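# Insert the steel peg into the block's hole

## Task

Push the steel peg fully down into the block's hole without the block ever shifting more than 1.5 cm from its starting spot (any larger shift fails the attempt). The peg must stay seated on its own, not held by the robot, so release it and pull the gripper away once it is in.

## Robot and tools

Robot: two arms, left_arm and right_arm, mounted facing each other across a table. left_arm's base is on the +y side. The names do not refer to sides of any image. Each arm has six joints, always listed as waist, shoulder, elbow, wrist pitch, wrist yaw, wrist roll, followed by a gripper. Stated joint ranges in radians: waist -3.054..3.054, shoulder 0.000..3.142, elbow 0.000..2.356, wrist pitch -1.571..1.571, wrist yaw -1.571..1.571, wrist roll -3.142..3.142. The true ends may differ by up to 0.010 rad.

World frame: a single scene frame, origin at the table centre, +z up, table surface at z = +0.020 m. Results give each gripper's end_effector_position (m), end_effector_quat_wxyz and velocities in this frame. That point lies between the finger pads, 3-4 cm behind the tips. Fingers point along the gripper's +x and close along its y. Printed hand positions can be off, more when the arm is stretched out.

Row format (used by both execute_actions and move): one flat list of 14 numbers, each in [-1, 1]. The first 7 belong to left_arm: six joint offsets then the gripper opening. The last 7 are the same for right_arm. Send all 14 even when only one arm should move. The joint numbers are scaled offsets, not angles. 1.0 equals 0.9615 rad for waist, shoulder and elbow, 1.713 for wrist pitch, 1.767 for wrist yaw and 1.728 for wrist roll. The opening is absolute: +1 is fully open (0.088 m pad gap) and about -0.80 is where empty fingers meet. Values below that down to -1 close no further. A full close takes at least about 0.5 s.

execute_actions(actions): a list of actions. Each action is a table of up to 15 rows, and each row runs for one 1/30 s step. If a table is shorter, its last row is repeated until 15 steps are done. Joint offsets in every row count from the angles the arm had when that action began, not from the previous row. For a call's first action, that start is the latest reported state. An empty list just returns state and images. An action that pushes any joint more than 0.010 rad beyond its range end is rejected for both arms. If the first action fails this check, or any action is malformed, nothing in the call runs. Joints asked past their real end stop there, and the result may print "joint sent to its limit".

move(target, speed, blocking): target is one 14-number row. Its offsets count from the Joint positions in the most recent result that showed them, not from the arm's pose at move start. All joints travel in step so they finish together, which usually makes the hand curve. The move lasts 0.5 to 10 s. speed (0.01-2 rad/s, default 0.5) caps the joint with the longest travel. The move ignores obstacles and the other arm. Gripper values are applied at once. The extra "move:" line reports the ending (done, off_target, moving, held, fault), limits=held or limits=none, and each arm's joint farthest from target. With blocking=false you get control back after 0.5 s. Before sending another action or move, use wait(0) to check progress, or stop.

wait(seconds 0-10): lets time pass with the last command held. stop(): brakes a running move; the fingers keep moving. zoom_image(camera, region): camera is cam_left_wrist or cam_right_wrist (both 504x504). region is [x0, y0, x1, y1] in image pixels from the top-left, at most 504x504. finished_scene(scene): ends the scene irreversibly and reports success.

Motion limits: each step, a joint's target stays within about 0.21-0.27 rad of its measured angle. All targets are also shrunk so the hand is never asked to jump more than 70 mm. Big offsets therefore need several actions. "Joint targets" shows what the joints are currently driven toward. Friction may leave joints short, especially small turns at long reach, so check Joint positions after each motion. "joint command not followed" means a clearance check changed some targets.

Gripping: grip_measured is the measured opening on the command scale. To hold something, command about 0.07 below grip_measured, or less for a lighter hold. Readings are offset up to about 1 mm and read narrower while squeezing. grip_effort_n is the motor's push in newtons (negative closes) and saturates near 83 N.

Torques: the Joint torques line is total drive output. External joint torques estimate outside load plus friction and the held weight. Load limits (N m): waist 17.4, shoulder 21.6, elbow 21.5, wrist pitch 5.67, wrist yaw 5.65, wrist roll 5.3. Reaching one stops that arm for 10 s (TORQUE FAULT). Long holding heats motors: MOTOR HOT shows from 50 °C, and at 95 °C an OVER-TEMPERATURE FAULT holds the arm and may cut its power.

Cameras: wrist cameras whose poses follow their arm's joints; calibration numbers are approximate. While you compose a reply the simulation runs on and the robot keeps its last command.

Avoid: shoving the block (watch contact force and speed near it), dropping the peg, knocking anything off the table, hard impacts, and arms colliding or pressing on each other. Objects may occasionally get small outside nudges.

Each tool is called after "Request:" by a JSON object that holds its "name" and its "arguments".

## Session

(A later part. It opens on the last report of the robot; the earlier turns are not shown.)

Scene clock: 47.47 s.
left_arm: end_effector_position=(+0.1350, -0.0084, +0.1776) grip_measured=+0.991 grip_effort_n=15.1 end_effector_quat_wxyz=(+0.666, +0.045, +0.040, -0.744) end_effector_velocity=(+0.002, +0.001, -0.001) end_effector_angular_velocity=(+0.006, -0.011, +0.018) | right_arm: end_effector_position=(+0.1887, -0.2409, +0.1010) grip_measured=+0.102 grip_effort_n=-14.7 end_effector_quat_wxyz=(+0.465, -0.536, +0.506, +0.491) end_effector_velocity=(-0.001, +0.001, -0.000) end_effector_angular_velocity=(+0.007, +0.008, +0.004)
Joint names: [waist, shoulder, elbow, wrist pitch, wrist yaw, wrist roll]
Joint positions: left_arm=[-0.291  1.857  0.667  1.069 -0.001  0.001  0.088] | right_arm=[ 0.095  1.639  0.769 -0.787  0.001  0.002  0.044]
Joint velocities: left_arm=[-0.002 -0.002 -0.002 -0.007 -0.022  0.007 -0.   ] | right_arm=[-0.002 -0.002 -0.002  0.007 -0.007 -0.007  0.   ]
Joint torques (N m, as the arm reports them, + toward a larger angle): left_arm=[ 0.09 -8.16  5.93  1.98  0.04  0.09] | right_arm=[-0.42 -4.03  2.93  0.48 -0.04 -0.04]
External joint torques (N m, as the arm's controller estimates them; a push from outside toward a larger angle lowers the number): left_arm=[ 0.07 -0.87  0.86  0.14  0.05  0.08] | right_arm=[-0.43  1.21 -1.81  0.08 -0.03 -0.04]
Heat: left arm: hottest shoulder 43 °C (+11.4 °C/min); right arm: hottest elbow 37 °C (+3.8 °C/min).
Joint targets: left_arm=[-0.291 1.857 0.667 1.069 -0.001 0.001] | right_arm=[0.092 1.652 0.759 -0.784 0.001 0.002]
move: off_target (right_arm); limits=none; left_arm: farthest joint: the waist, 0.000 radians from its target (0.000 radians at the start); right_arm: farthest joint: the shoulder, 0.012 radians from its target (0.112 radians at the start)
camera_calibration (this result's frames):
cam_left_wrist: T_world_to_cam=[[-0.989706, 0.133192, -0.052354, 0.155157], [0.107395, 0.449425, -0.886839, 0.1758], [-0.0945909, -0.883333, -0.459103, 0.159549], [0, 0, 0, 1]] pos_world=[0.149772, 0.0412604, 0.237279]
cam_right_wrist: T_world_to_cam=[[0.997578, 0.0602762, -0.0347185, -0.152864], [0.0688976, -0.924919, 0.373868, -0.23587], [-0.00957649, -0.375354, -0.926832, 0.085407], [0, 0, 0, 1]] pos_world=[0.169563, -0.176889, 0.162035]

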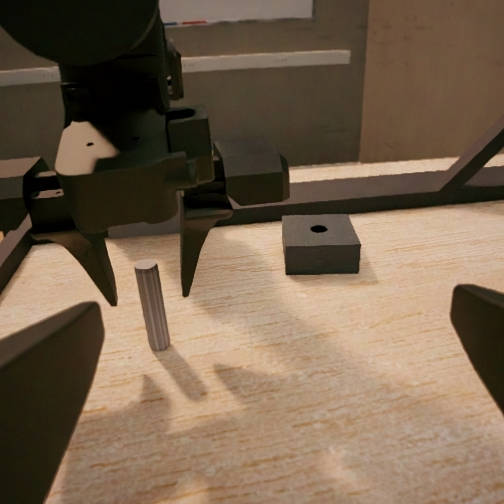

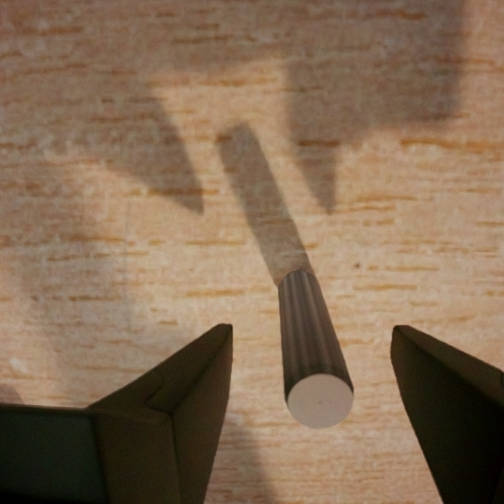

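Request:
{"name": "move", "arguments": {"target": [0,0,0,0,0,0,1,0,0,0,0,0,0,-0.63]}}

Scene clock: 48.87 s.
left_arm: end_effector_position=(+0.1350, -0.0084, +0.1776) grip_measured=+0.991 grip_effort_n=14.7 end_effector_quat_wxyz=(+0.666, +0.045, +0.040, -0.744) end_effector_velocity=(+0.002, +0.001, -0.001) end_effector_angular_velocity=(+0.008, +0.004, +0.020) | right_arm: end_effector_position=(+0.1886, -0.2409, +0.1010) grip_measured=-0.550 grip_effort_n=-83.5 end_effector_quat_wxyz=(+0.464, -0.536, +0.506, +0.491) end_effector_velocity=(-0.000, -0.002, +0.000) end_effector_angular_velocity=(-0.008, +0.007, +0.004)
Joint names: [waist, shoulder, elbow, wrist pitch, wrist yaw, wrist roll]
Joint positions: left_arm=[-0.291  1.857  0.667  1.069 -0.001  0.001  0.088] | right_arm=[ 0.095  1.639  0.769 -0.787  0.001  0.002  0.012]
Joint velocities: left_arm=[-0.002 -0.002 -0.002 -0.007 -0.022 -0.007 -0.   ] | right_arm=[-0.002 -0.002 -0.002 -0.007 -0.007 -0.007 -0.   ]
Joint torques (N m, as the arm reports them, + toward a larger angle): left_arm=[-0.2  -7.93  5.57  1.91 -0.05  0.05] | right_arm=[-0.12 -5.2   4.25  0.26  0.05 -0.08]
External joint torques (N m, as the arm's controller estimates them; a push from outside toward a larger angle lowers the number): left_arm=[-0.17 -0.77  0.55  0.11 -0.05  0.04] | right_arm=[-0.12  0.   -0.42 -0.12  0.06 -0.08]
Heat: left arm: hottest shoulder 43 °C (+11.1 °C/min); right arm: hottest elbow 37 °C (+3.7 °C/min).
Joint targets: left_arm=[-0.291 1.857 0.667 1.069 -0.001 0.001] | right_arm=[0.095 1.639 0.769 -0.787 0.001 0.002]
move: done; limits=none; left_arm: farthest joint: the waist, 0.000 radians from its target (0.000 radians at the start); right_arm: farthest joint: the waist, 0.000 radians from its target (0.000 radians at the start)
camera_calibration (this result's frames):
cam_left_wrist: T_world_to_cam=[[-0.989706, 0.133192, -0.052354, 0.155157], [0.107395, 0.449425, -0.886839, 0.1758], [-0.0945909, -0.883333, -0.459103, 0.159549], [0, 0, 0, 1]] pos_world=[0.149772, 0.0412604, 0.237279]
cam_right_wrist: T_world_to_cam=[[0.997567, 0.0602427, -0.0350983, -0.152774], [0.0690092, -0.924913, 0.373863, -0.235888], [-0.00994043, -0.375375, -0.92682, 0.0854675], [0, 0, 0, 1]] pos_world=[0.169531, -0.17689, 0.162041]

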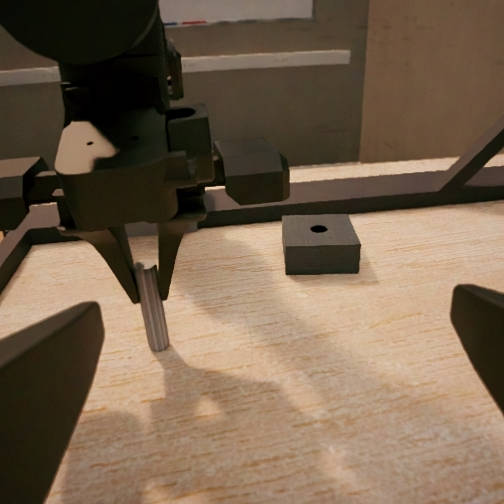

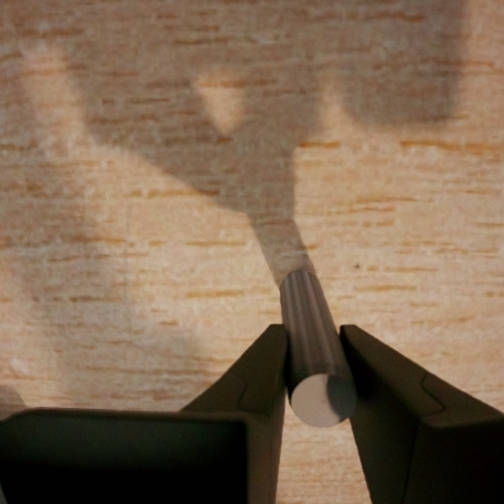

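Request:
{"name": "move", "arguments": {"target": [0,0,0,0,0,0,1,0,-0.26,0,-0.14,0,0,-0.63], "speed": 0.4}}

Request:
{"name": "move", "arguments": {"target": [0,0,0,0,0,0,1,0.851,0,0,0,0,0,-0.63], "speed": 0.9}}

Request:
{"name": "zoom_image", "arguments": {"camera": "cam_right_wrist", "region": [230,200,356,326]}}

Request:
{"name": "zoom_image", "arguments": {"camera": "cam_left_wrist", "region": [260,160,380,280]}}

Scene clock: 54.40 s.
left_arm: end_effector_position=(+0.1350, -0.0084, +0.1776) grip_measured=+0.991 grip_effort_n=14.7 end_effector_quat_wxyz=(+0.666, +0.045, +0.040, -0.744) end_effector_velocity=(+0.000, +0.001, +0.001) end_effector_angular_velocity=(+0.003, +0.006, +0.006) | right_arm: end_effector_position=(+0.1906, -0.2742, +0.1496) grip_measured=-0.550 grip_effort_n=-83.5 end_effector_quat_wxyz=(+0.464, -0.537, +0.506, +0.491) end_effector_velocity=(-0.000, -0.004, -0.002) end_effector_angular_velocity=(-0.018, +0.007, +0.004)
Joint names: [waist, shoulder, elbow, wrist pitch, wrist yaw, wrist roll]
Joint positions: left_arm=[-0.291  1.857  0.667  1.069 -0.001  0.001  0.088] | right_arm=[ 0.095  1.404  0.769 -1.024  0.001  0.002  0.012]
Joint velocities: left_arm=[-0.002 -0.007 -0.002 -0.007 -0.007 -0.007 -0.   ] | right_arm=[-0.002  0.002 -0.007 -0.007 -0.007 -0.007 -0.   ]
Joint torques (N m, as the arm reports them, + toward a larger angle): left_arm=[ 0.17 -7.89  5.6   1.93 -0.03  0.07] | right_arm=[ 0.19 -5.58  4.61  0.16  0.05 -0.07]
External joint torques (N m, as the arm's controller estimates them; a push from outside toward a larger angle lowers the number): left_arm=[ 0.14 -0.6   0.49  0.09 -0.03  0.06] | right_arm=[ 0.19 -1.58 -0.64 -0.22  0.06 -0.07]
Heat: left arm: hottest shoulder 43 °C (+9.9 °C/min); right arm: hottest elbow 37 °C (+3.3 °C/min).
Joint targets: left_arm=[-0.291 1.857 0.667 1.069 -0.001 0.001] | right_arm=[0.095 1.390 0.769 -1.026 0.001 0.002]
move: off_target (right_arm); limits=none; left_arm: farthest joint: the waist, 0.000 radians from its target (0.000 radians at the start); right_arm: farthest joint: the shoulder, 0.015 radians from its target (0.250 radians at the start)
camera_calibration (this result's frames):
cam_left_wrist: T_world_to_cam=[[-0.989706, 0.133192, -0.052354, 0.155157], [0.107395, 0.449425, -0.886839, 0.1758], [-0.0945909, -0.883333, -0.459103, 0.159549], [0, 0, 0, 1]] pos_world=[0.149772, 0.0412604, 0.237279]
cam_right_wrist: T_world_to_cam=[[0.997571, 0.0601625, -0.0351004, -0.151058], [0.0689582, -0.924057, 0.375984, -0.285097], [-0.00981464, -0.377492, -0.925961, 0.117321], [0, 0, 0, 1]] pos_world=[0.171503, -0.21007, 0.210525]

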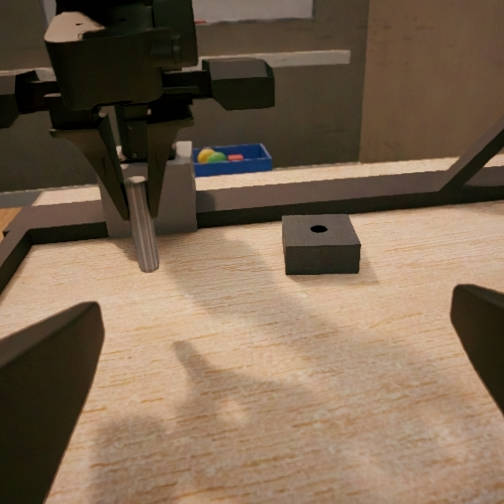

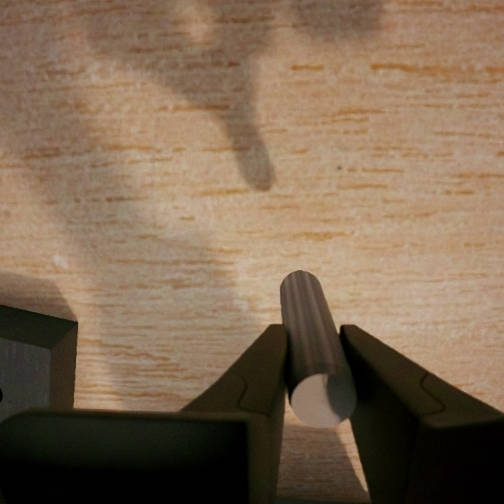

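Scene clock: 55.93 s.
left_arm: end_effector_position=(+0.1350, -0.0084, +0.1776) grip_measured=+0.991 grip_effort_n=15.1 end_effector_quat_wxyz=(+0.666, +0.045, +0.040, -0.744) end_effector_velocity=(+0.000, +0.001, -0.001) end_effector_angular_velocity=(+0.008, +0.007, -0.004) | right_arm: end_effector_position=(+0.0562, -0.3418, +0.1496) grip_measured=-0.550 grip_effort_n=-83.5 end_effector_quat_wxyz=(+0.231, -0.693, +0.252, +0.634) end_effector_velocity=(+0.002, -0.004, -0.001) end_effector_angular_velocity=(-0.014, -0.004, +0.009)
Joint names: [waist, shoulder, elbow, wrist pitch, wrist yaw, wrist roll]
Joint positions: left_arm=[-0.291  1.857  0.667  1.069 -0.001  0.001  0.088] | right_arm=[ 0.91   1.404  0.769 -1.024  0.001  0.002  0.012]
Joint velocities: left_arm=[ 0.002 -0.002 -0.002 -0.007  0.007 -0.007 -0.   ] | right_arm=[ 0.002 -0.002 -0.007 -0.007 -0.007 -0.007 -0.   ]
Joint torques (N m, as the arm reports them, + toward a larger angle): left_arm=[-0.07 -7.89  5.83  1.98 -0.03  0.08] | right_arm=[ 0.33 -4.16  4.4   0.28 -0.05 -0.02]
External joint torques (N m, as the arm's controller estimates them; a push from outside toward a larger angle lowers the number): left_arm=[-0.06 -0.64  0.73  0.15 -0.04  0.07] | right_arm=[ 0.31 -0.13 -0.82 -0.09 -0.04 -0.03]
Heat: left arm: hottest shoulder 43 °C (+9.7 °C/min); right arm: hottest elbow 37 °C (+3.2 °C/min).
Joint targets: left_arm=[-0.291 1.857 0.667 1.069 -0.001 0.001] | right_arm=[0.914 1.404 0.769 -1.024 0.001 0.002]
move: done; limits=none; left_arm: farthest joint: the waist, 0.000 radians from its target (0.000 radians at the start); right_arm: farthest joint: the waist, 0.003 radians from its target (0.818 radians at the start)
camera_calibration (this result's frames):
cam_left_wrist: T_world_to_cam=[[-0.989706, 0.133192, -0.052354, 0.155157], [0.107395, 0.449425, -0.886839, 0.1758], [-0.0945909, -0.883333, -0.459103, 0.159549], [0, 0, 0, 1]] pos_world=[0.149772, 0.0412604, 0.237279]
cam_right_wrist: T_world_to_cam=[[0.640257, 0.767358, -0.0351004, 0.248891], [0.71988, -0.583445, 0.375984, -0.258462], [0.268035, -0.265995, -0.925961, 0.112975], [0, 0, 0, 1]] pos_world=[-0.00357419, -0.311736, 0.210525]

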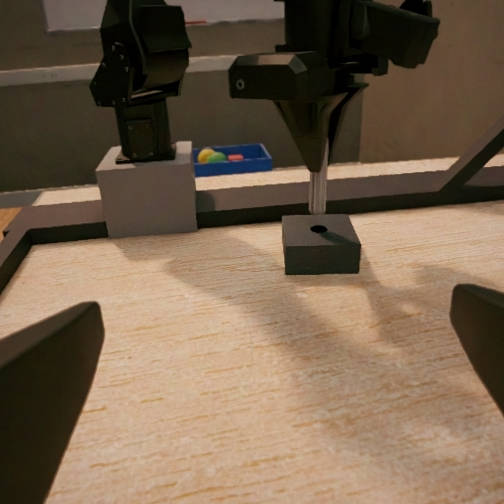

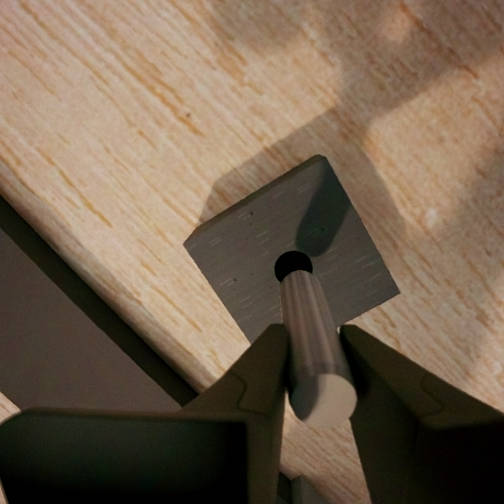

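Region (230, 200, 356, 326) of cam_right_wrist's 504x504 image, scaled by 4.000, with more detail than that image has.

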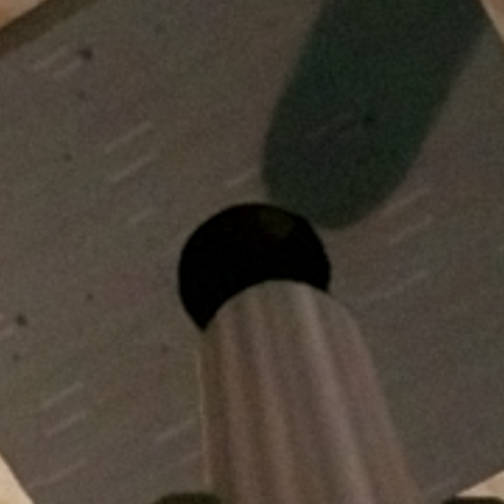

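Region (260, 160, 380, 280) of cam_left_wrist's 504x504 image, scaled by 4.200, with more detail than that image has.

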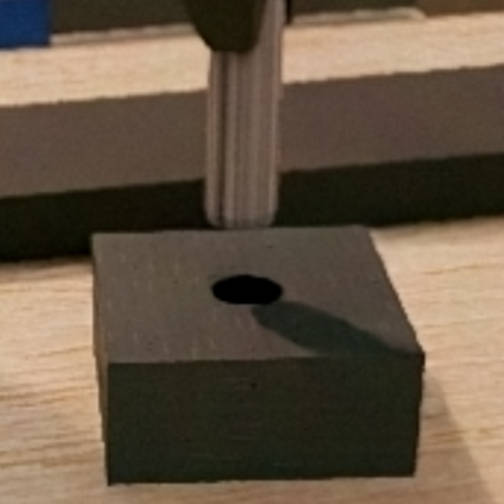

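Request:
{"name": "move", "arguments": {"target": [0,0,0,0,0,0,1,0.008,0.040,-0.045,0.038,0,0,-0.63], "speed": 0.12}}

Request:
{"name": "zoom_image", "arguments": {"camera": "cam_right_wrist", "region": [256,242,340,326]}}

Request:
{"name": "zoom_image", "arguments": {"camera": "cam_left_wrist", "region": [285,185,355,255]}}

Scene clock: 60.43 s.
left_arm: end_effector_position=(+0.1350, -0.0084, +0.1776) grip_measured=+0.991 grip_effort_n=14.7 end_effector_quat_wxyz=(+0.666, +0.045, +0.040, -0.744) end_effector_velocity=(-0.002, +0.001, -0.004) end_effector_angular_velocity=(+0.013, +0.007, -0.009) | right_arm: end_effector_position=(+0.0549, -0.3419, +0.1362) grip_measured=-0.550 grip_effort_n=-83.5 end_effector_quat_wxyz=(+0.230, -0.694, +0.250, +0.635) end_effector_velocity=(-0.000, -0.004, +0.000) end_effector_angular_velocity=(-0.021, +0.008, -0.012)
Joint names: [waist, shoulder, elbow, wrist pitch, wrist yaw, wrist roll]
Joint positions: left_arm=[-0.291  1.857  0.667  1.069 -0.001  0.001  0.088] | right_arm=[ 0.915  1.433  0.735 -0.962  0.001  0.002  0.012]
Joint velocities: left_arm=[-0.002  0.002 -0.002 -0.007  0.007 -0.007 -0.   ] | right_arm=[-0.002 -0.002 -0.002 -0.007 -0.022  0.007 -0.   ]
Joint torques (N m, as the arm reports them, + toward a larger angle): left_arm=[ 0.15 -7.98  5.81  1.92 -0.03  0.12] | right_arm=[ 0.42 -3.11  3.55  0.51 -0.01  0.  ]
External joint torques (N m, as the arm's controller estimates them; a push from outside toward a larger angle lowers the number): left_arm=[ 0.13 -0.83  0.78  0.11 -0.02  0.12] | right_arm=[ 0.41  1.03 -1.62  0.11  0.   -0.01]
Heat: left arm: hottest shoulder 44 °C (+10.1 °C/min); right arm: hottest elbow 37 °C (+3.0 °C/min).
Joint targets: left_arm=[-0.291 1.857 0.667 1.069 -0.001 0.001] | right_arm=[0.918 1.442 0.726 -0.959 0.001 0.002]
move: done; limits=none; left_arm: farthest joint: the waist, 0.000 radians from its target (0.000 radians at the start); right_arm: farthest joint: the elbow, 0.010 radians from its target (0.044 radians at the start)
camera_calibration (this result's frames):
cam_left_wrist: T_world_to_cam=[[-0.989706, 0.133192, -0.052354, 0.155157], [0.107395, 0.449425, -0.886839, 0.1758], [-0.0945909, -0.883333, -0.459103, 0.159549], [0, 0, 0, 1]] pos_world=[0.149772, 0.0412604, 0.237279]
cam_right_wrist: T_world_to_cam=[[0.636758, 0.770264, -0.0351011, 0.25048], [0.722322, -0.57996, 0.376691, -0.251641], [0.269794, -0.265216, -0.925674, 0.101051], [0, 0, 0, 1]] pos_world=[-0.00499201, -0.312078, 0.197123]

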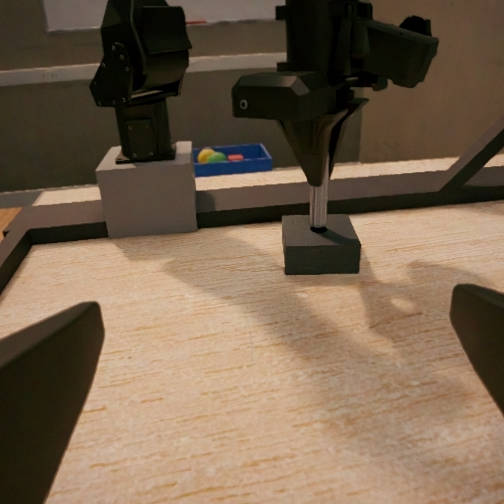

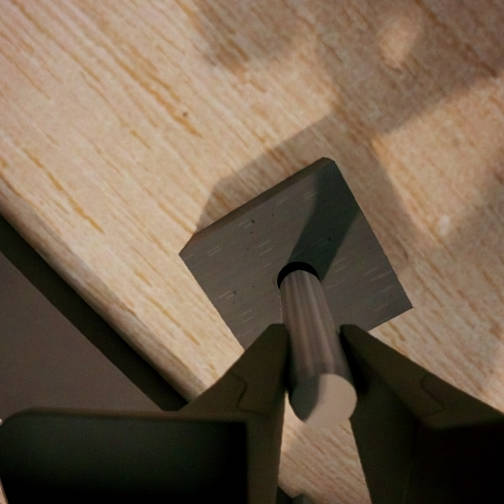

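Region (256, 242, 340, 326) of cam_right_wrist's 504x504 image, scaled by 6.000, with more detail than that image has.

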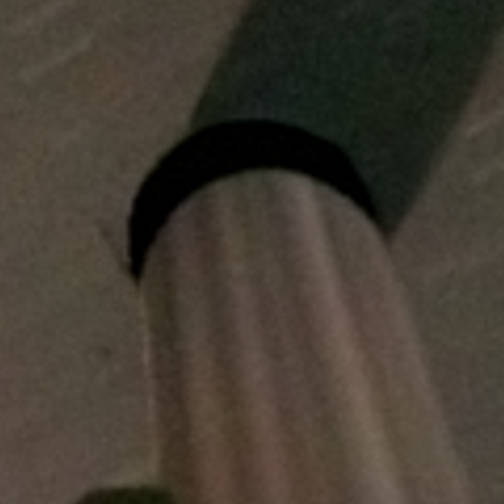

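Region (285, 185, 355, 255) of cam_left_wrist's 504x504 image, scaled by 7.200, with more detail than that image has.

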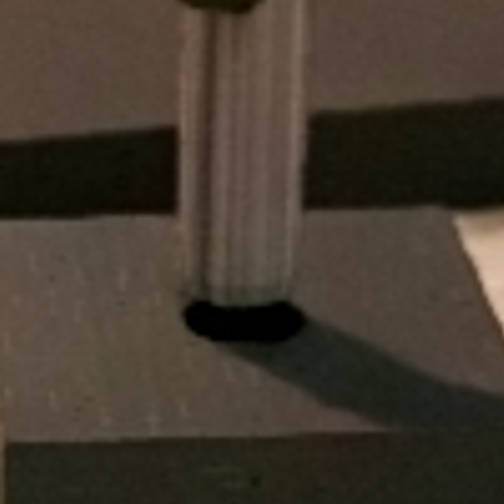

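Request:
{"name": "execute_actions", "arguments": {"actions": [[[0,0,0,0,0,0,1,0.002,0.0095,-0.01,0.0032,0,0,-0.63],[0,0,0,0,0,0,1,0.002,0.0118,-0.0128,0.006,0,0,-0.63],[0,0,0,0,0,0,1,0.002,0.014,-0.0155,0.0088,0,0,-0.63],[0,0,0,0,0,0,1,0.002,0.0163,-0.0183,0.0116,0,0,-0.63],[0,0,0,0,0,0,1,0.002,0.0185,-0.021,0.0144,0,0,-0.63],[0,0,0,0,0,0,1,0.002,0.0208,-0.0238,0.0172,0,0,-0.63],[0,0,0,0,0,0,1,0.002,0.023,-0.0265,0.02,0,0,-0.63],[0,0,0,0,0,0,1,0.002,0.0253,-0.0293,0.0228,0,0,-0.63],[0,0,0,0,0,0,1,0.002,0.0275,-0.032,0.0256,0,0,-0.63],[0,0,0,0,0,0,1,0.002,0.0298,-0.0348,0.0284,0,0,-0.63],[0,0,0,0,0,0,1,0.002,0.032,-0.0375,0.0312,0,0,-0.63],[0,0,0,0,0,0,1,0.002,0.0343,-0.0403,0.034,0,0,-0.63],[0,0,0,0,0,0,1,0.002,0.0365,-0.043,0.0368,0,0,-0.63]]]}}

Request:
{"name": "wait", "arguments": {"seconds": 0.4}}

Request:
{"name": "zoom_image", "arguments": {"camera": "cam_right_wrist", "region": [256,242,340,326]}}

Scene clock: 69.00 s.
left_arm: end_effector_position=(+0.1350, -0.0084, +0.1776) grip_measured=+0.991 grip_effort_n=15.1 end_effector_quat_wxyz=(+0.666, +0.045, +0.040, -0.744) end_effector_velocity=(+0.002, +0.001, -0.005) end_effector_angular_velocity=(+0.022, +0.002, +0.020) | right_arm: end_effector_position=(+0.0544, -0.3416, +0.1253) grip_measured=-0.550 grip_effort_n=-83.5 end_effector_quat_wxyz=(+0.230, -0.693, +0.250, +0.636) end_effector_velocity=(+0.002, -0.002, -0.023) end_effector_angular_velocity=(-0.017, -0.008, +0.004)
Joint names: [waist, shoulder, elbow, wrist pitch, wrist yaw, wrist roll]
Joint positions: left_arm=[-0.291  1.857  0.667  1.069 -0.001  0.001  0.088] | right_arm=[ 0.915  1.457  0.706 -0.907  0.001  0.002  0.012]
Joint velocities: left_arm=[-0.002 -0.002 -0.002 -0.022 -0.022 -0.007 -0.   ] | right_arm=[-0.002  0.056 -0.056  0.095 -0.007 -0.007 -0.   ]
Joint torques (N m, as the arm reports them, + toward a larger angle): left_arm=[ 0.08 -7.93  5.85  1.92 -0.05  0.02] | right_arm=[ 0.21 -3.38  3.43  0.44  0.05 -0.08]
External joint torques (N m, as the arm's controller estimates them; a push from outside toward a larger angle lowers the number): left_arm=[ 0.07 -0.69  0.78  0.09 -0.04  0.02] | right_arm=[ 0.23  0.93 -1.69  0.07  0.06 -0.08]
Heat: left arm: hottest shoulder 44 °C (+8.1 °C/min); right arm: hottest elbow 37 °C (+2.0 °C/min).
Joint targets: left_arm=[-0.291 1.857 0.667 1.069 -0.001 0.001] | right_arm=[0.917 1.469 0.694 -0.899 0.001 0.002]
camera_calibration (this result's frames):
cam_left_wrist: T_world_to_cam=[[-0.989706, 0.133192, -0.052354, 0.155157], [0.107395, 0.449425, -0.886839, 0.1758], [-0.0945909, -0.883333, -0.459103, 0.159549], [0, 0, 0, 1]] pos_world=[0.149772, 0.0412604, 0.237279]
cam_right_wrist: T_world_to_cam=[[0.636409, 0.770535, -0.0354785, 0.250385], [0.723388, -0.580238, 0.374211, -0.246858], [0.267757, -0.263816, -0.926665, 0.0918296], [0, 0, 0, 1]] pos_world=[-0.00536109, -0.31194, 0.186356]

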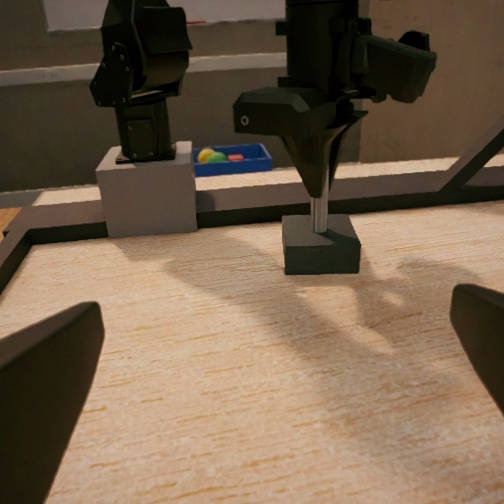

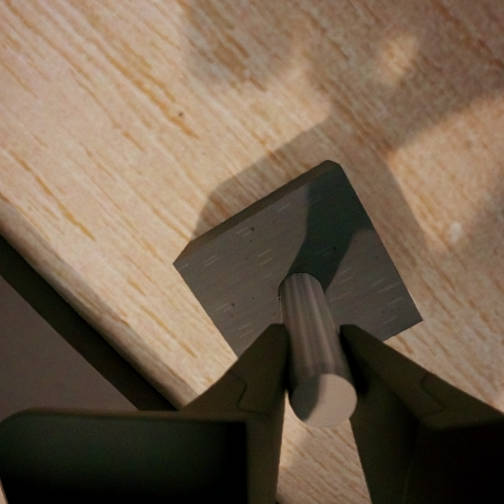

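Scene clock: 69.40 s.
left_arm: end_effector_position=(+0.1350, -0.0084, +0.1776) grip_measured=+0.991 grip_effort_n=15.1 end_effector_quat_wxyz=(+0.666, +0.045, +0.040, -0.744) end_effector_velocity=(-0.000, -0.000, +0.000) end_effector_angular_velocity=(+0.003, +0.006, +0.006) | right_arm: end_effector_position=(+0.0544, -0.3417, +0.1241) grip_measured=-0.550 grip_effort_n=-83.5 end_effector_quat_wxyz=(+0.230, -0.693, +0.250, +0.636) end_effector_velocity=(-0.001, -0.000, -0.001) end_effector_angular_velocity=(-0.004, +0.006, -0.010)
Joint names: [waist, shoulder, elbow, wrist pitch, wrist yaw, wrist roll]
Joint positions: left_arm=[-0.291  1.857  0.667  1.069 -0.001  0.001  0.088] | right_arm=[ 0.915  1.459  0.703 -0.901  0.001  0.002  0.012]
Joint velocities: left_arm=[-0.002 -0.002  0.002 -0.007 -0.007 -0.007 -0.   ] | right_arm=[-0.002  0.002 -0.002  0.007 -0.007  0.007 -0.   ]
Joint torques (N m, as the arm reports them, + toward a larger angle): left_arm=[ 0.04 -7.96  5.77  1.94  0.    0.03] | right_arm=[ 0.15 -3.32  3.49  0.5  -0.03 -0.01]
External joint torques (N m, as the arm's controller estimates them; a push from outside toward a larger angle lowers the number): left_arm=[ 0.04 -0.69  0.65  0.1   0.    0.02] | right_arm=[ 0.14  0.85 -1.51  0.12 -0.02 -0.01]
Heat: left arm: hottest shoulder 44 °C (+8.1 °C/min); right arm: hottest elbow 37 °C (+2.0 °C/min).
Joint targets: left_arm=[-0.291 1.857 0.667 1.069 -0.001 0.001] | right_arm=[0.917 1.469 0.694 -0.899 0.001 0.002]
wait: 0.40 s; at rest by 0.27 s
camera_calibration (this result's frames):
cam_left_wrist: T_world_to_cam=[[-0.989706, 0.133192, -0.052354, 0.155157], [0.107395, 0.449425, -0.886839, 0.1758], [-0.0945909, -0.883333, -0.459103, 0.159549], [0, 0, 0, 1]] pos_world=[0.149772, 0.0412604, 0.237279]
cam_right_wrist: T_world_to_cam=[[0.636409, 0.770535, -0.0354785, 0.250343], [0.723388, -0.580238, 0.374211, -0.246425], [0.267757, -0.263816, -0.926665, 0.0907348], [0, 0, 0, 1]] pos_world=[-0.00535486, -0.311946, 0.185177]

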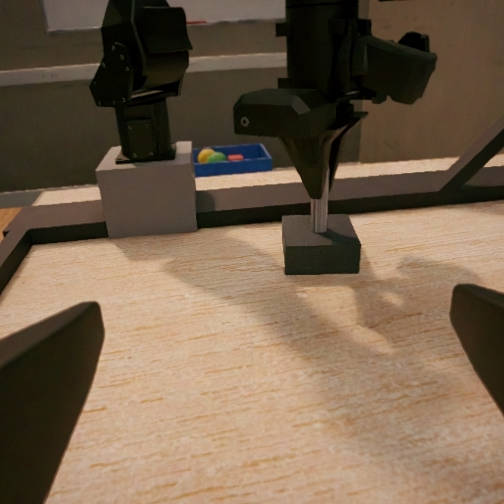

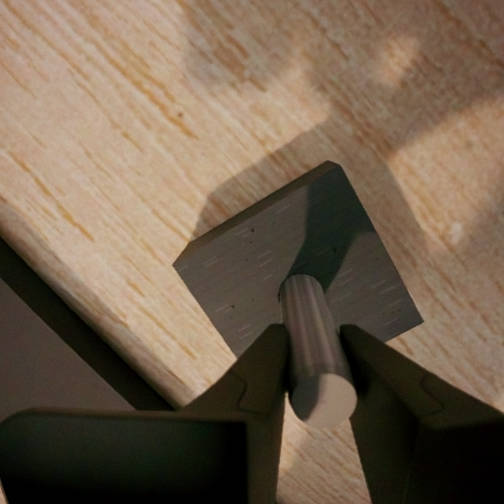

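Region (256, 242, 340, 326) of cam_right_wrist's 504x504 image, scaled by 6.000, with more detail than that image has.

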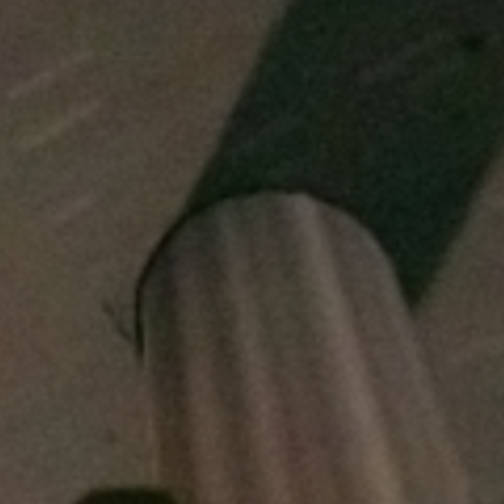

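Request:
{"name": "execute_actions", "arguments": {"actions": [[[0,0,0,0,0,0,1,0,0.013,-0.0126,0.0045,0,0,-0.63],[0,0,0,0,0,0,1,0,0.016,-0.0157,0.0079,0,0,-0.63],[0,0,0,0,0,0,1,0,0.019,-0.0188,0.0114,0,0,-0.63],[0,0,0,0,0,0,1,0,0.0222,-0.0219,0.0148,0,0,-0.63],[0,0,0,0,0,0,1,0,0.0253,-0.025,0.0183,0,0,-0.63],[0,0,0,0,0,0,1,0,0.0284,-0.0281,0.0218,0,0,-0.63],[0,0,0,0,0,0,1,0,0.0314,-0.0312,0.0252,0,0,-0.63],[0,0,0,0,0,0,1,0,0.0345,-0.0343,0.0287,0,0,-0.63],[0,0,0,0,0,0,1,0,0.0375,-0.0374,0.0321,0,0,-0.63],[0,0,0,0,0,0,1,0,0.0406,-0.0405,0.0356,0,0,-0.63]],[[0,0,0,0,0,0,1,0,0.0134,-0.0124,0.0045,0,0,-0.63],[0,0,0,0,0,0,1,0,0.0168,-0.0153,0.008,0,0,-0.63],[0,0,0,0,0,0,1,0,0.0202,-0.0181,0.0116,0,0,-0.63],[0,0,0,0,0,0,1,0,0.0236,-0.021,0.0151,0,0,-0.63],[0,0,0,0,0,0,1,0,0.027,-0.0239,0.0186,0,0,-0.63],[0,0,0,0,0,0,1,0,0.0305,-0.0268,0.0222,0,0,-0.63],[0,0,0,0,0,0,1,0,0.033,-0.029,0.0248,0,0,-0.63],[0,0,0,0,0,0,1,0,0.0356,-0.0311,0.0275,0,0,-0.63],[0,0,0,0,0,0,1,0,0.0373,-0.0325,0.0292,0,0,-0.63],[0,0,0,0,0,0,1,0,0.039,-0.034,0.031,0,0,-0.63],[0,0,0,0,0,0,1,0,0.0407,-0.0354,0.0328,0,0,-0.63],[0,0,0,0,0,0,1,0,0.0424,-0.0369,0.0345,0,0,-0.63],[0,0,0,0,0,0,1,0,0.0441,-0.0383,0.0363,0,0,-0.63],[0,0,0,0,0,0,1,0,0.0465,-0.0405,0.0375,0,0,-0.63]]]}}

Request:
{"name": "wait", "arguments": {"seconds": 0.3}}

Scene clock: 78.07 s.
left_arm: end_effector_position=(+0.1350, -0.0084, +0.1776) grip_measured=+0.991 grip_effort_n=14.7 end_effector_quat_wxyz=(+0.666, +0.045, +0.040, -0.744) end_effector_velocity=(+0.002, -0.000, -0.003) end_effector_angular_velocity=(+0.016, -0.012, +0.018) | right_arm: end_effector_position=(+0.0543, -0.3416, +0.1012) grip_measured=-0.550 grip_effort_n=-83.5 end_effector_quat_wxyz=(+0.230, -0.693, +0.250, +0.636) end_effector_velocity=(+0.003, -0.002, -0.015) end_effector_angular_velocity=(-0.015, -0.004, +0.014)
Joint names: [waist, shoulder, elbow, wrist pitch, wrist yaw, wrist roll]
Joint positions: left_arm=[-0.291  1.857  0.667  1.069 -0.001  0.001  0.088] | right_arm=[ 0.915  1.519  0.649 -0.787  0.     0.002  0.012]
Joint velocities: left_arm=[-0.002 -0.002  0.002 -0.022 -0.022  0.007 -0.   ] | right_arm=[-0.007  0.042 -0.037  0.066 -0.007 -0.022 -0.   ]
Joint torques (N m, as the arm reports them, + toward a larger angle): left_arm=[-0.18 -7.71  5.7   1.86 -0.06  0.04] | right_arm=[-0.01 -3.19  2.94  0.41  0.01 -0.02]
External joint torques (N m, as the arm's controller estimates them; a push from outside toward a larger angle lowers the number): left_arm=[-0.23 -0.51  0.65  0.05 -0.05  0.04] | right_arm=[ 0.03  1.22 -1.8   0.04  0.01 -0.02]
External joint torques at the end of the 1st action: left_arm=[-0.05 -0.67  0.68  0.06  0.01  0.04] | right_arm=[-0.21  1.18 -1.9   0.05  0.02 -0.02]
Heat: left arm: hottest shoulder 44 °C (+8.0 °C/min); right arm: hottest elbow 37 °C (+2.0 °C/min).
Joint targets: left_arm=[-0.291 1.857 0.667 1.069 -0.001 0.001] | right_arm=[0.915 1.533 0.636 -0.780 0.001 0.002]
camera_calibration (this result's frames):
cam_left_wrist: T_world_to_cam=[[-0.989706, 0.133192, -0.052354, 0.155157], [0.107395, 0.449425, -0.886839, 0.1758], [-0.0945909, -0.883333, -0.459103, 0.159549], [0, 0, 0, 1]] pos_world=[0.149772, 0.0412604, 0.237279]
cam_right_wrist: T_world_to_cam=[[0.636426, 0.770504, -0.0358583, 0.249615], [0.723459, -0.580152, 0.374206, -0.237684], [0.267524, -0.264096, -0.926652, 0.0695125], [0, 0, 0, 1]] pos_world=[-0.00550346, -0.311864, 0.162307]

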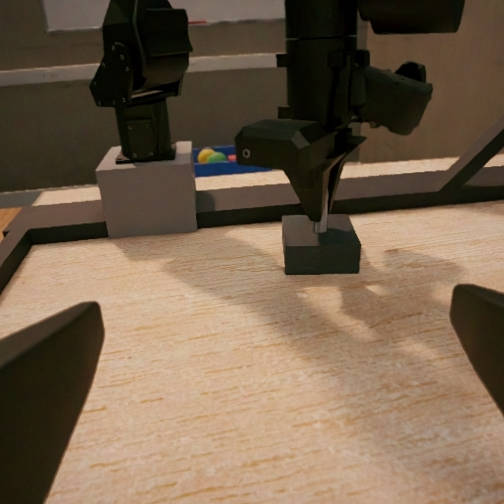

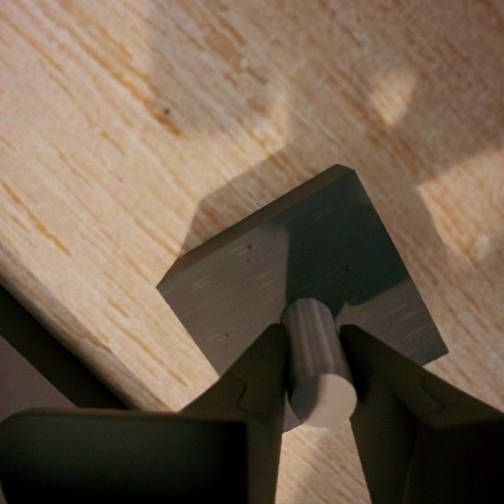

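Scene clock: 78.37 s.
left_arm: end_effector_position=(+0.1350, -0.0084, +0.1776) grip_measured=+0.991 grip_effort_n=14.7 end_effector_quat_wxyz=(+0.666, +0.045, +0.040, -0.744) end_effector_velocity=(-0.002, +0.001, -0.001) end_effector_angular_velocity=(+0.010, +0.022, -0.007) | right_arm: end_effector_position=(+0.0544, -0.3417, +0.1005) grip_measured=-0.550 grip_effort_n=-83.5 end_effector_quat_wxyz=(+0.230, -0.693, +0.250, +0.635) end_effector_velocity=(-0.001, -0.001, +0.001) end_effector_angular_velocity=(-0.008, +0.003, +0.009)
Joint names: [waist, shoulder, elbow, wrist pitch, wrist yaw, wrist roll]
Joint positions: left_arm=[-0.291  1.857  0.667  1.069 -0.001  0.001  0.088] | right_arm=[ 0.915  1.521  0.647 -0.784  0.     0.002  0.012]
Joint velocities: left_arm=[-0.002 -0.002 -0.002 -0.007  0.007 -0.022 -0.   ] | right_arm=[ 0.002 -0.002  0.002 -0.007 -0.007 -0.007 -0.   ]
Joint torques (N m, as the arm reports them, + toward a larger angle): left_arm=[ 0.   -7.94  5.66  1.9  -0.04  0.03] | right_arm=[ 0.24 -2.96  3.14  0.52  0.05 -0.06]
External joint torques (N m, as the arm's controller estimates them; a push from outside toward a larger angle lowers the number): left_arm=[-0.01 -0.75  0.61  0.09 -0.04  0.02] | right_arm=[ 0.22  1.36 -1.54  0.13  0.06 -0.06]
Heat: left arm: hottest shoulder 44 °C (+8.1 °C/min); right arm: hottest elbow 37 °C (+2.0 °C/min).
Joint targets: left_arm=[-0.291 1.857 0.667 1.069 -0.001 0.001] | right_arm=[0.915 1.533 0.636 -0.780 0.001 0.002]
wait: 0.30 s; at rest by 0.20 s
camera_calibration (this result's frames):
cam_left_wrist: T_world_to_cam=[[-0.989706, 0.133192, -0.052354, 0.155157], [0.107395, 0.449425, -0.886839, 0.1758], [-0.0945909, -0.883333, -0.459103, 0.159549], [0, 0, 0, 1]] pos_world=[0.149772, 0.0412604, 0.237279]
cam_right_wrist: T_world_to_cam=[[0.636436, 0.770495, -0.0358587, 0.249585], [0.723349, -0.580061, 0.374559, -0.237541], [0.267796, -0.264322, -0.926509, 0.0686615], [0, 0, 0, 1]] pos_world=[-0.00540703, -0.311944, 0.161539]

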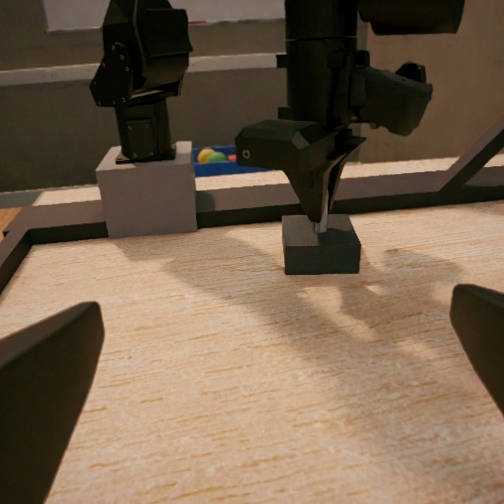

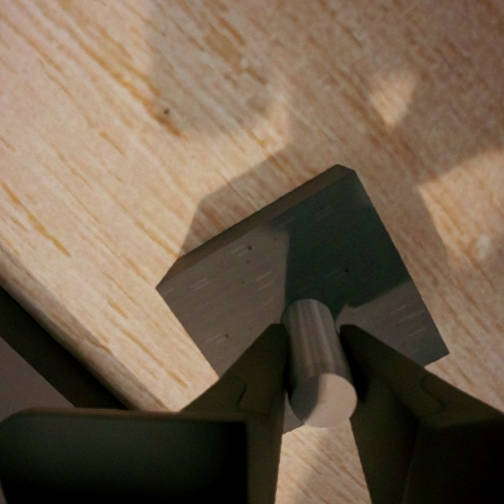

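Bottomed. Release and lift.

Request:
{"name": "move", "arguments": {"target": [0,0,0,0,0,0,1,0,0,0,0,0,0,0.2]}}

Request:
{"name": "move", "arguments": {"target": [0,0,0,0,0,0,1,0,-0.22,0.31,-0.28,0,0,0.2], "speed": 0.9}}

Scene clock: 80.70 s.
left_arm: end_effector_position=(+0.1350, -0.0084, +0.1776) grip_measured=+0.991 grip_effort_n=14.7 end_effector_quat_wxyz=(+0.666, +0.045, +0.040, -0.744) end_effector_velocity=(+0.002, +0.001, -0.002) end_effector_angular_velocity=(+0.017, +0.003, +0.020) | right_arm: end_effector_position=(+0.0543, -0.3416, +0.1005) grip_measured=+0.197 grip_effort_n=11.4 end_effector_quat_wxyz=(+0.230, -0.693, +0.250, +0.636) end_effector_velocity=(+0.001, -0.002, +0.000) end_effector_angular_velocity=(-0.011, -0.001, +0.004)
Joint names: [waist, shoulder, elbow, wrist pitch, wrist yaw, wrist roll]
Joint positions: left_arm=[-0.291  1.857  0.667  1.069 -0.001  0.001  0.088] | right_arm=[ 0.915  1.521  0.647 -0.783  0.     0.002  0.049]
Joint velocities: left_arm=[-0.002 -0.007 -0.002 -0.022 -0.022 -0.007 -0.   ] | right_arm=[-0.002 -0.002 -0.002 -0.007 -0.007 -0.007 -0.   ]
Joint torques (N m, as the arm reports them, + toward a larger angle): left_arm=[-0.18 -7.91  5.67  2.01 -0.01  0.02] | right_arm=[ 0.25 -4.05  4.12  0.21  0.    0.  ]
External joint torques (N m, as the arm's controller estimates them; a push from outside toward a larger angle lowers the number): left_arm=[-0.15 -0.67  0.6   0.18 -0.01  0.02] | right_arm=[ 0.25  0.29 -0.57 -0.18  0.01  0.  ]
Heat: left arm: hottest shoulder 44 °C (+7.1 °C/min); right arm: hottest elbow 37 °C (+1.0 °C/min).
Joint targets: left_arm=[-0.291 1.857 0.667 1.069 -0.001 0.001] | right_arm=[0.915 1.521 0.647 -0.784 0.000 0.002]
move: done; limits=none; left_arm: farthest joint: the waist, 0.000 radians from its target (0.000 radians at the start); right_arm: farthest joint: the wrist pitch, 0.001 radians from its target (0.000 radians at the start)
camera_calibration (this result's frames):
cam_left_wrist: T_world_to_cam=[[-0.989706, 0.133192, -0.052354, 0.155157], [0.107395, 0.449425, -0.886839, 0.1758], [-0.0945909, -0.883333, -0.459103, 0.159549], [0, 0, 0, 1]] pos_world=[0.149772, 0.0412604, 0.237279]
cam_right_wrist: T_world_to_cam=[[0.636426, 0.770504, -0.0358583, 0.249588], [0.723459, -0.580152, 0.374206, -0.237463], [0.267524, -0.264096, -0.926652, 0.0687921], [0, 0, 0, 1]] pos_world=[-0.00545298, -0.311906, 0.161556]

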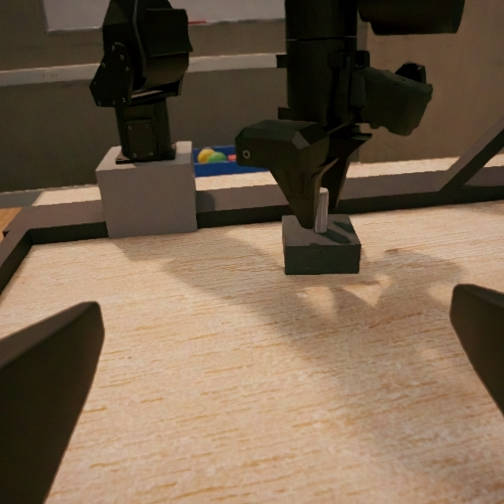

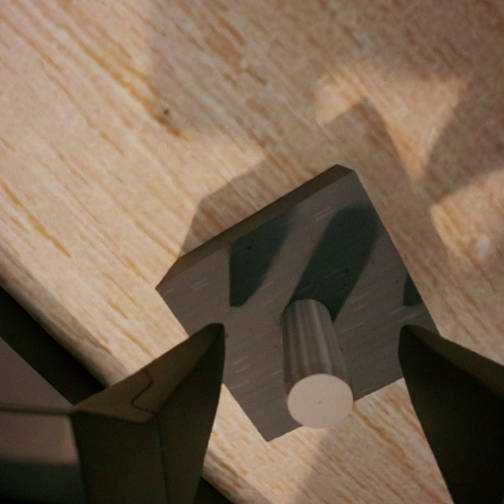

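Scene clock: 81.87 s.
left_arm: end_effector_position=(+0.1350, -0.0084, +0.1776) grip_measured=+0.991 grip_effort_n=14.7 end_effector_quat_wxyz=(+0.666, +0.045, +0.040, -0.744) end_effector_velocity=(+0.000, +0.001, -0.001) end_effector_angular_velocity=(+0.008, +0.006, +0.006) | right_arm: end_effector_position=(+0.0577, -0.3445, +0.2045) grip_measured=+0.198 grip_effort_n=11.4 end_effector_quat_wxyz=(+0.231, -0.691, +0.249, +0.639) end_effector_velocity=(+0.002, -0.001, -0.000) end_effector_angular_velocity=(-0.011, -0.001, -0.001)
Joint names: [waist, shoulder, elbow, wrist pitch, wrist yaw, wrist roll]
Joint positions: left_arm=[-0.291  1.857  0.667  1.069 -0.001  0.001  0.088] | right_arm=[ 0.915  1.32   0.931 -1.26   0.     0.002  0.049]
Joint velocities: left_arm=[-0.002 -0.002 -0.002 -0.007 -0.007 -0.007 -0.   ] | right_arm=[-0.007 -0.002 -0.002 -0.007 -0.007 -0.007 -0.   ]
Joint torques (N m, as the arm reports them, + toward a larger angle): left_arm=[ 0.05 -7.97  5.92  1.87 -0.04  0.06] | right_arm=[ 0.07 -4.87  5.89  0.08  0.04 -0.03]
External joint torques (N m, as the arm's controller estimates them; a push from outside toward a larger angle lowers the number): left_arm=[ 0.03 -0.8   0.9   0.06 -0.03  0.05] | right_arm=[ 0.06 -1.06  0.23 -0.33  0.05 -0.03]
Heat: left arm: hottest shoulder 44 °C (+7.1 °C/min); right arm: hottest elbow 37 °C (+1.0 °C/min).
Joint targets: left_arm=[-0.291 1.857 0.667 1.069 -0.001 0.001] | right_arm=[0.915 1.310 0.945 -1.263 0.000 0.002]
move: off_target (right_arm); limits=none; left_arm: farthest joint: the waist, 0.000 radians from its target (0.000 radians at the start); right_arm: farthest joint: the elbow, 0.014 radians from its target (0.298 radians at the start)
camera_calibration (this result's frames):
cam_left_wrist: T_world_to_cam=[[-0.989706, 0.133192, -0.052354, 0.155157], [0.107395, 0.449425, -0.886839, 0.1758], [-0.0945909, -0.883333, -0.459103, 0.159549], [0, 0, 0, 1]] pos_world=[0.149772, 0.0412604, 0.237279]
cam_right_wrist: T_world_to_cam=[[0.636194, 0.770696, -0.0358497, 0.253401], [0.725854, -0.582134, 0.366411, -0.279725], [0.261522, -0.25913, -0.929762, 0.166233], [0, 0, 0, 1]] pos_world=[-0.00164594, -0.315056, 0.266136]

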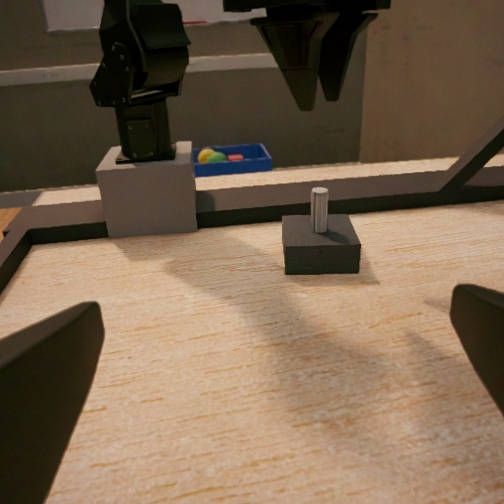

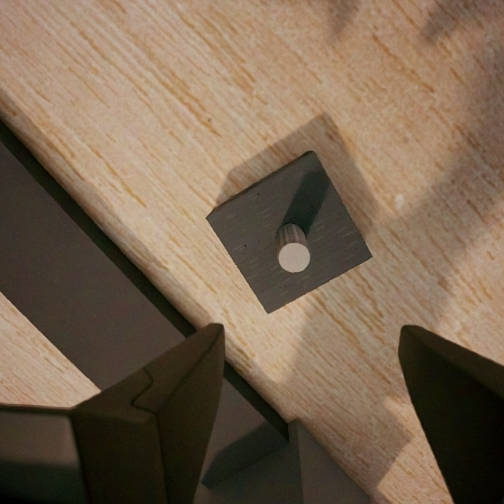

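Request:
{"name": "finished_scene", "arguments": {"scene": 2}}

The scene is finished: the task was done.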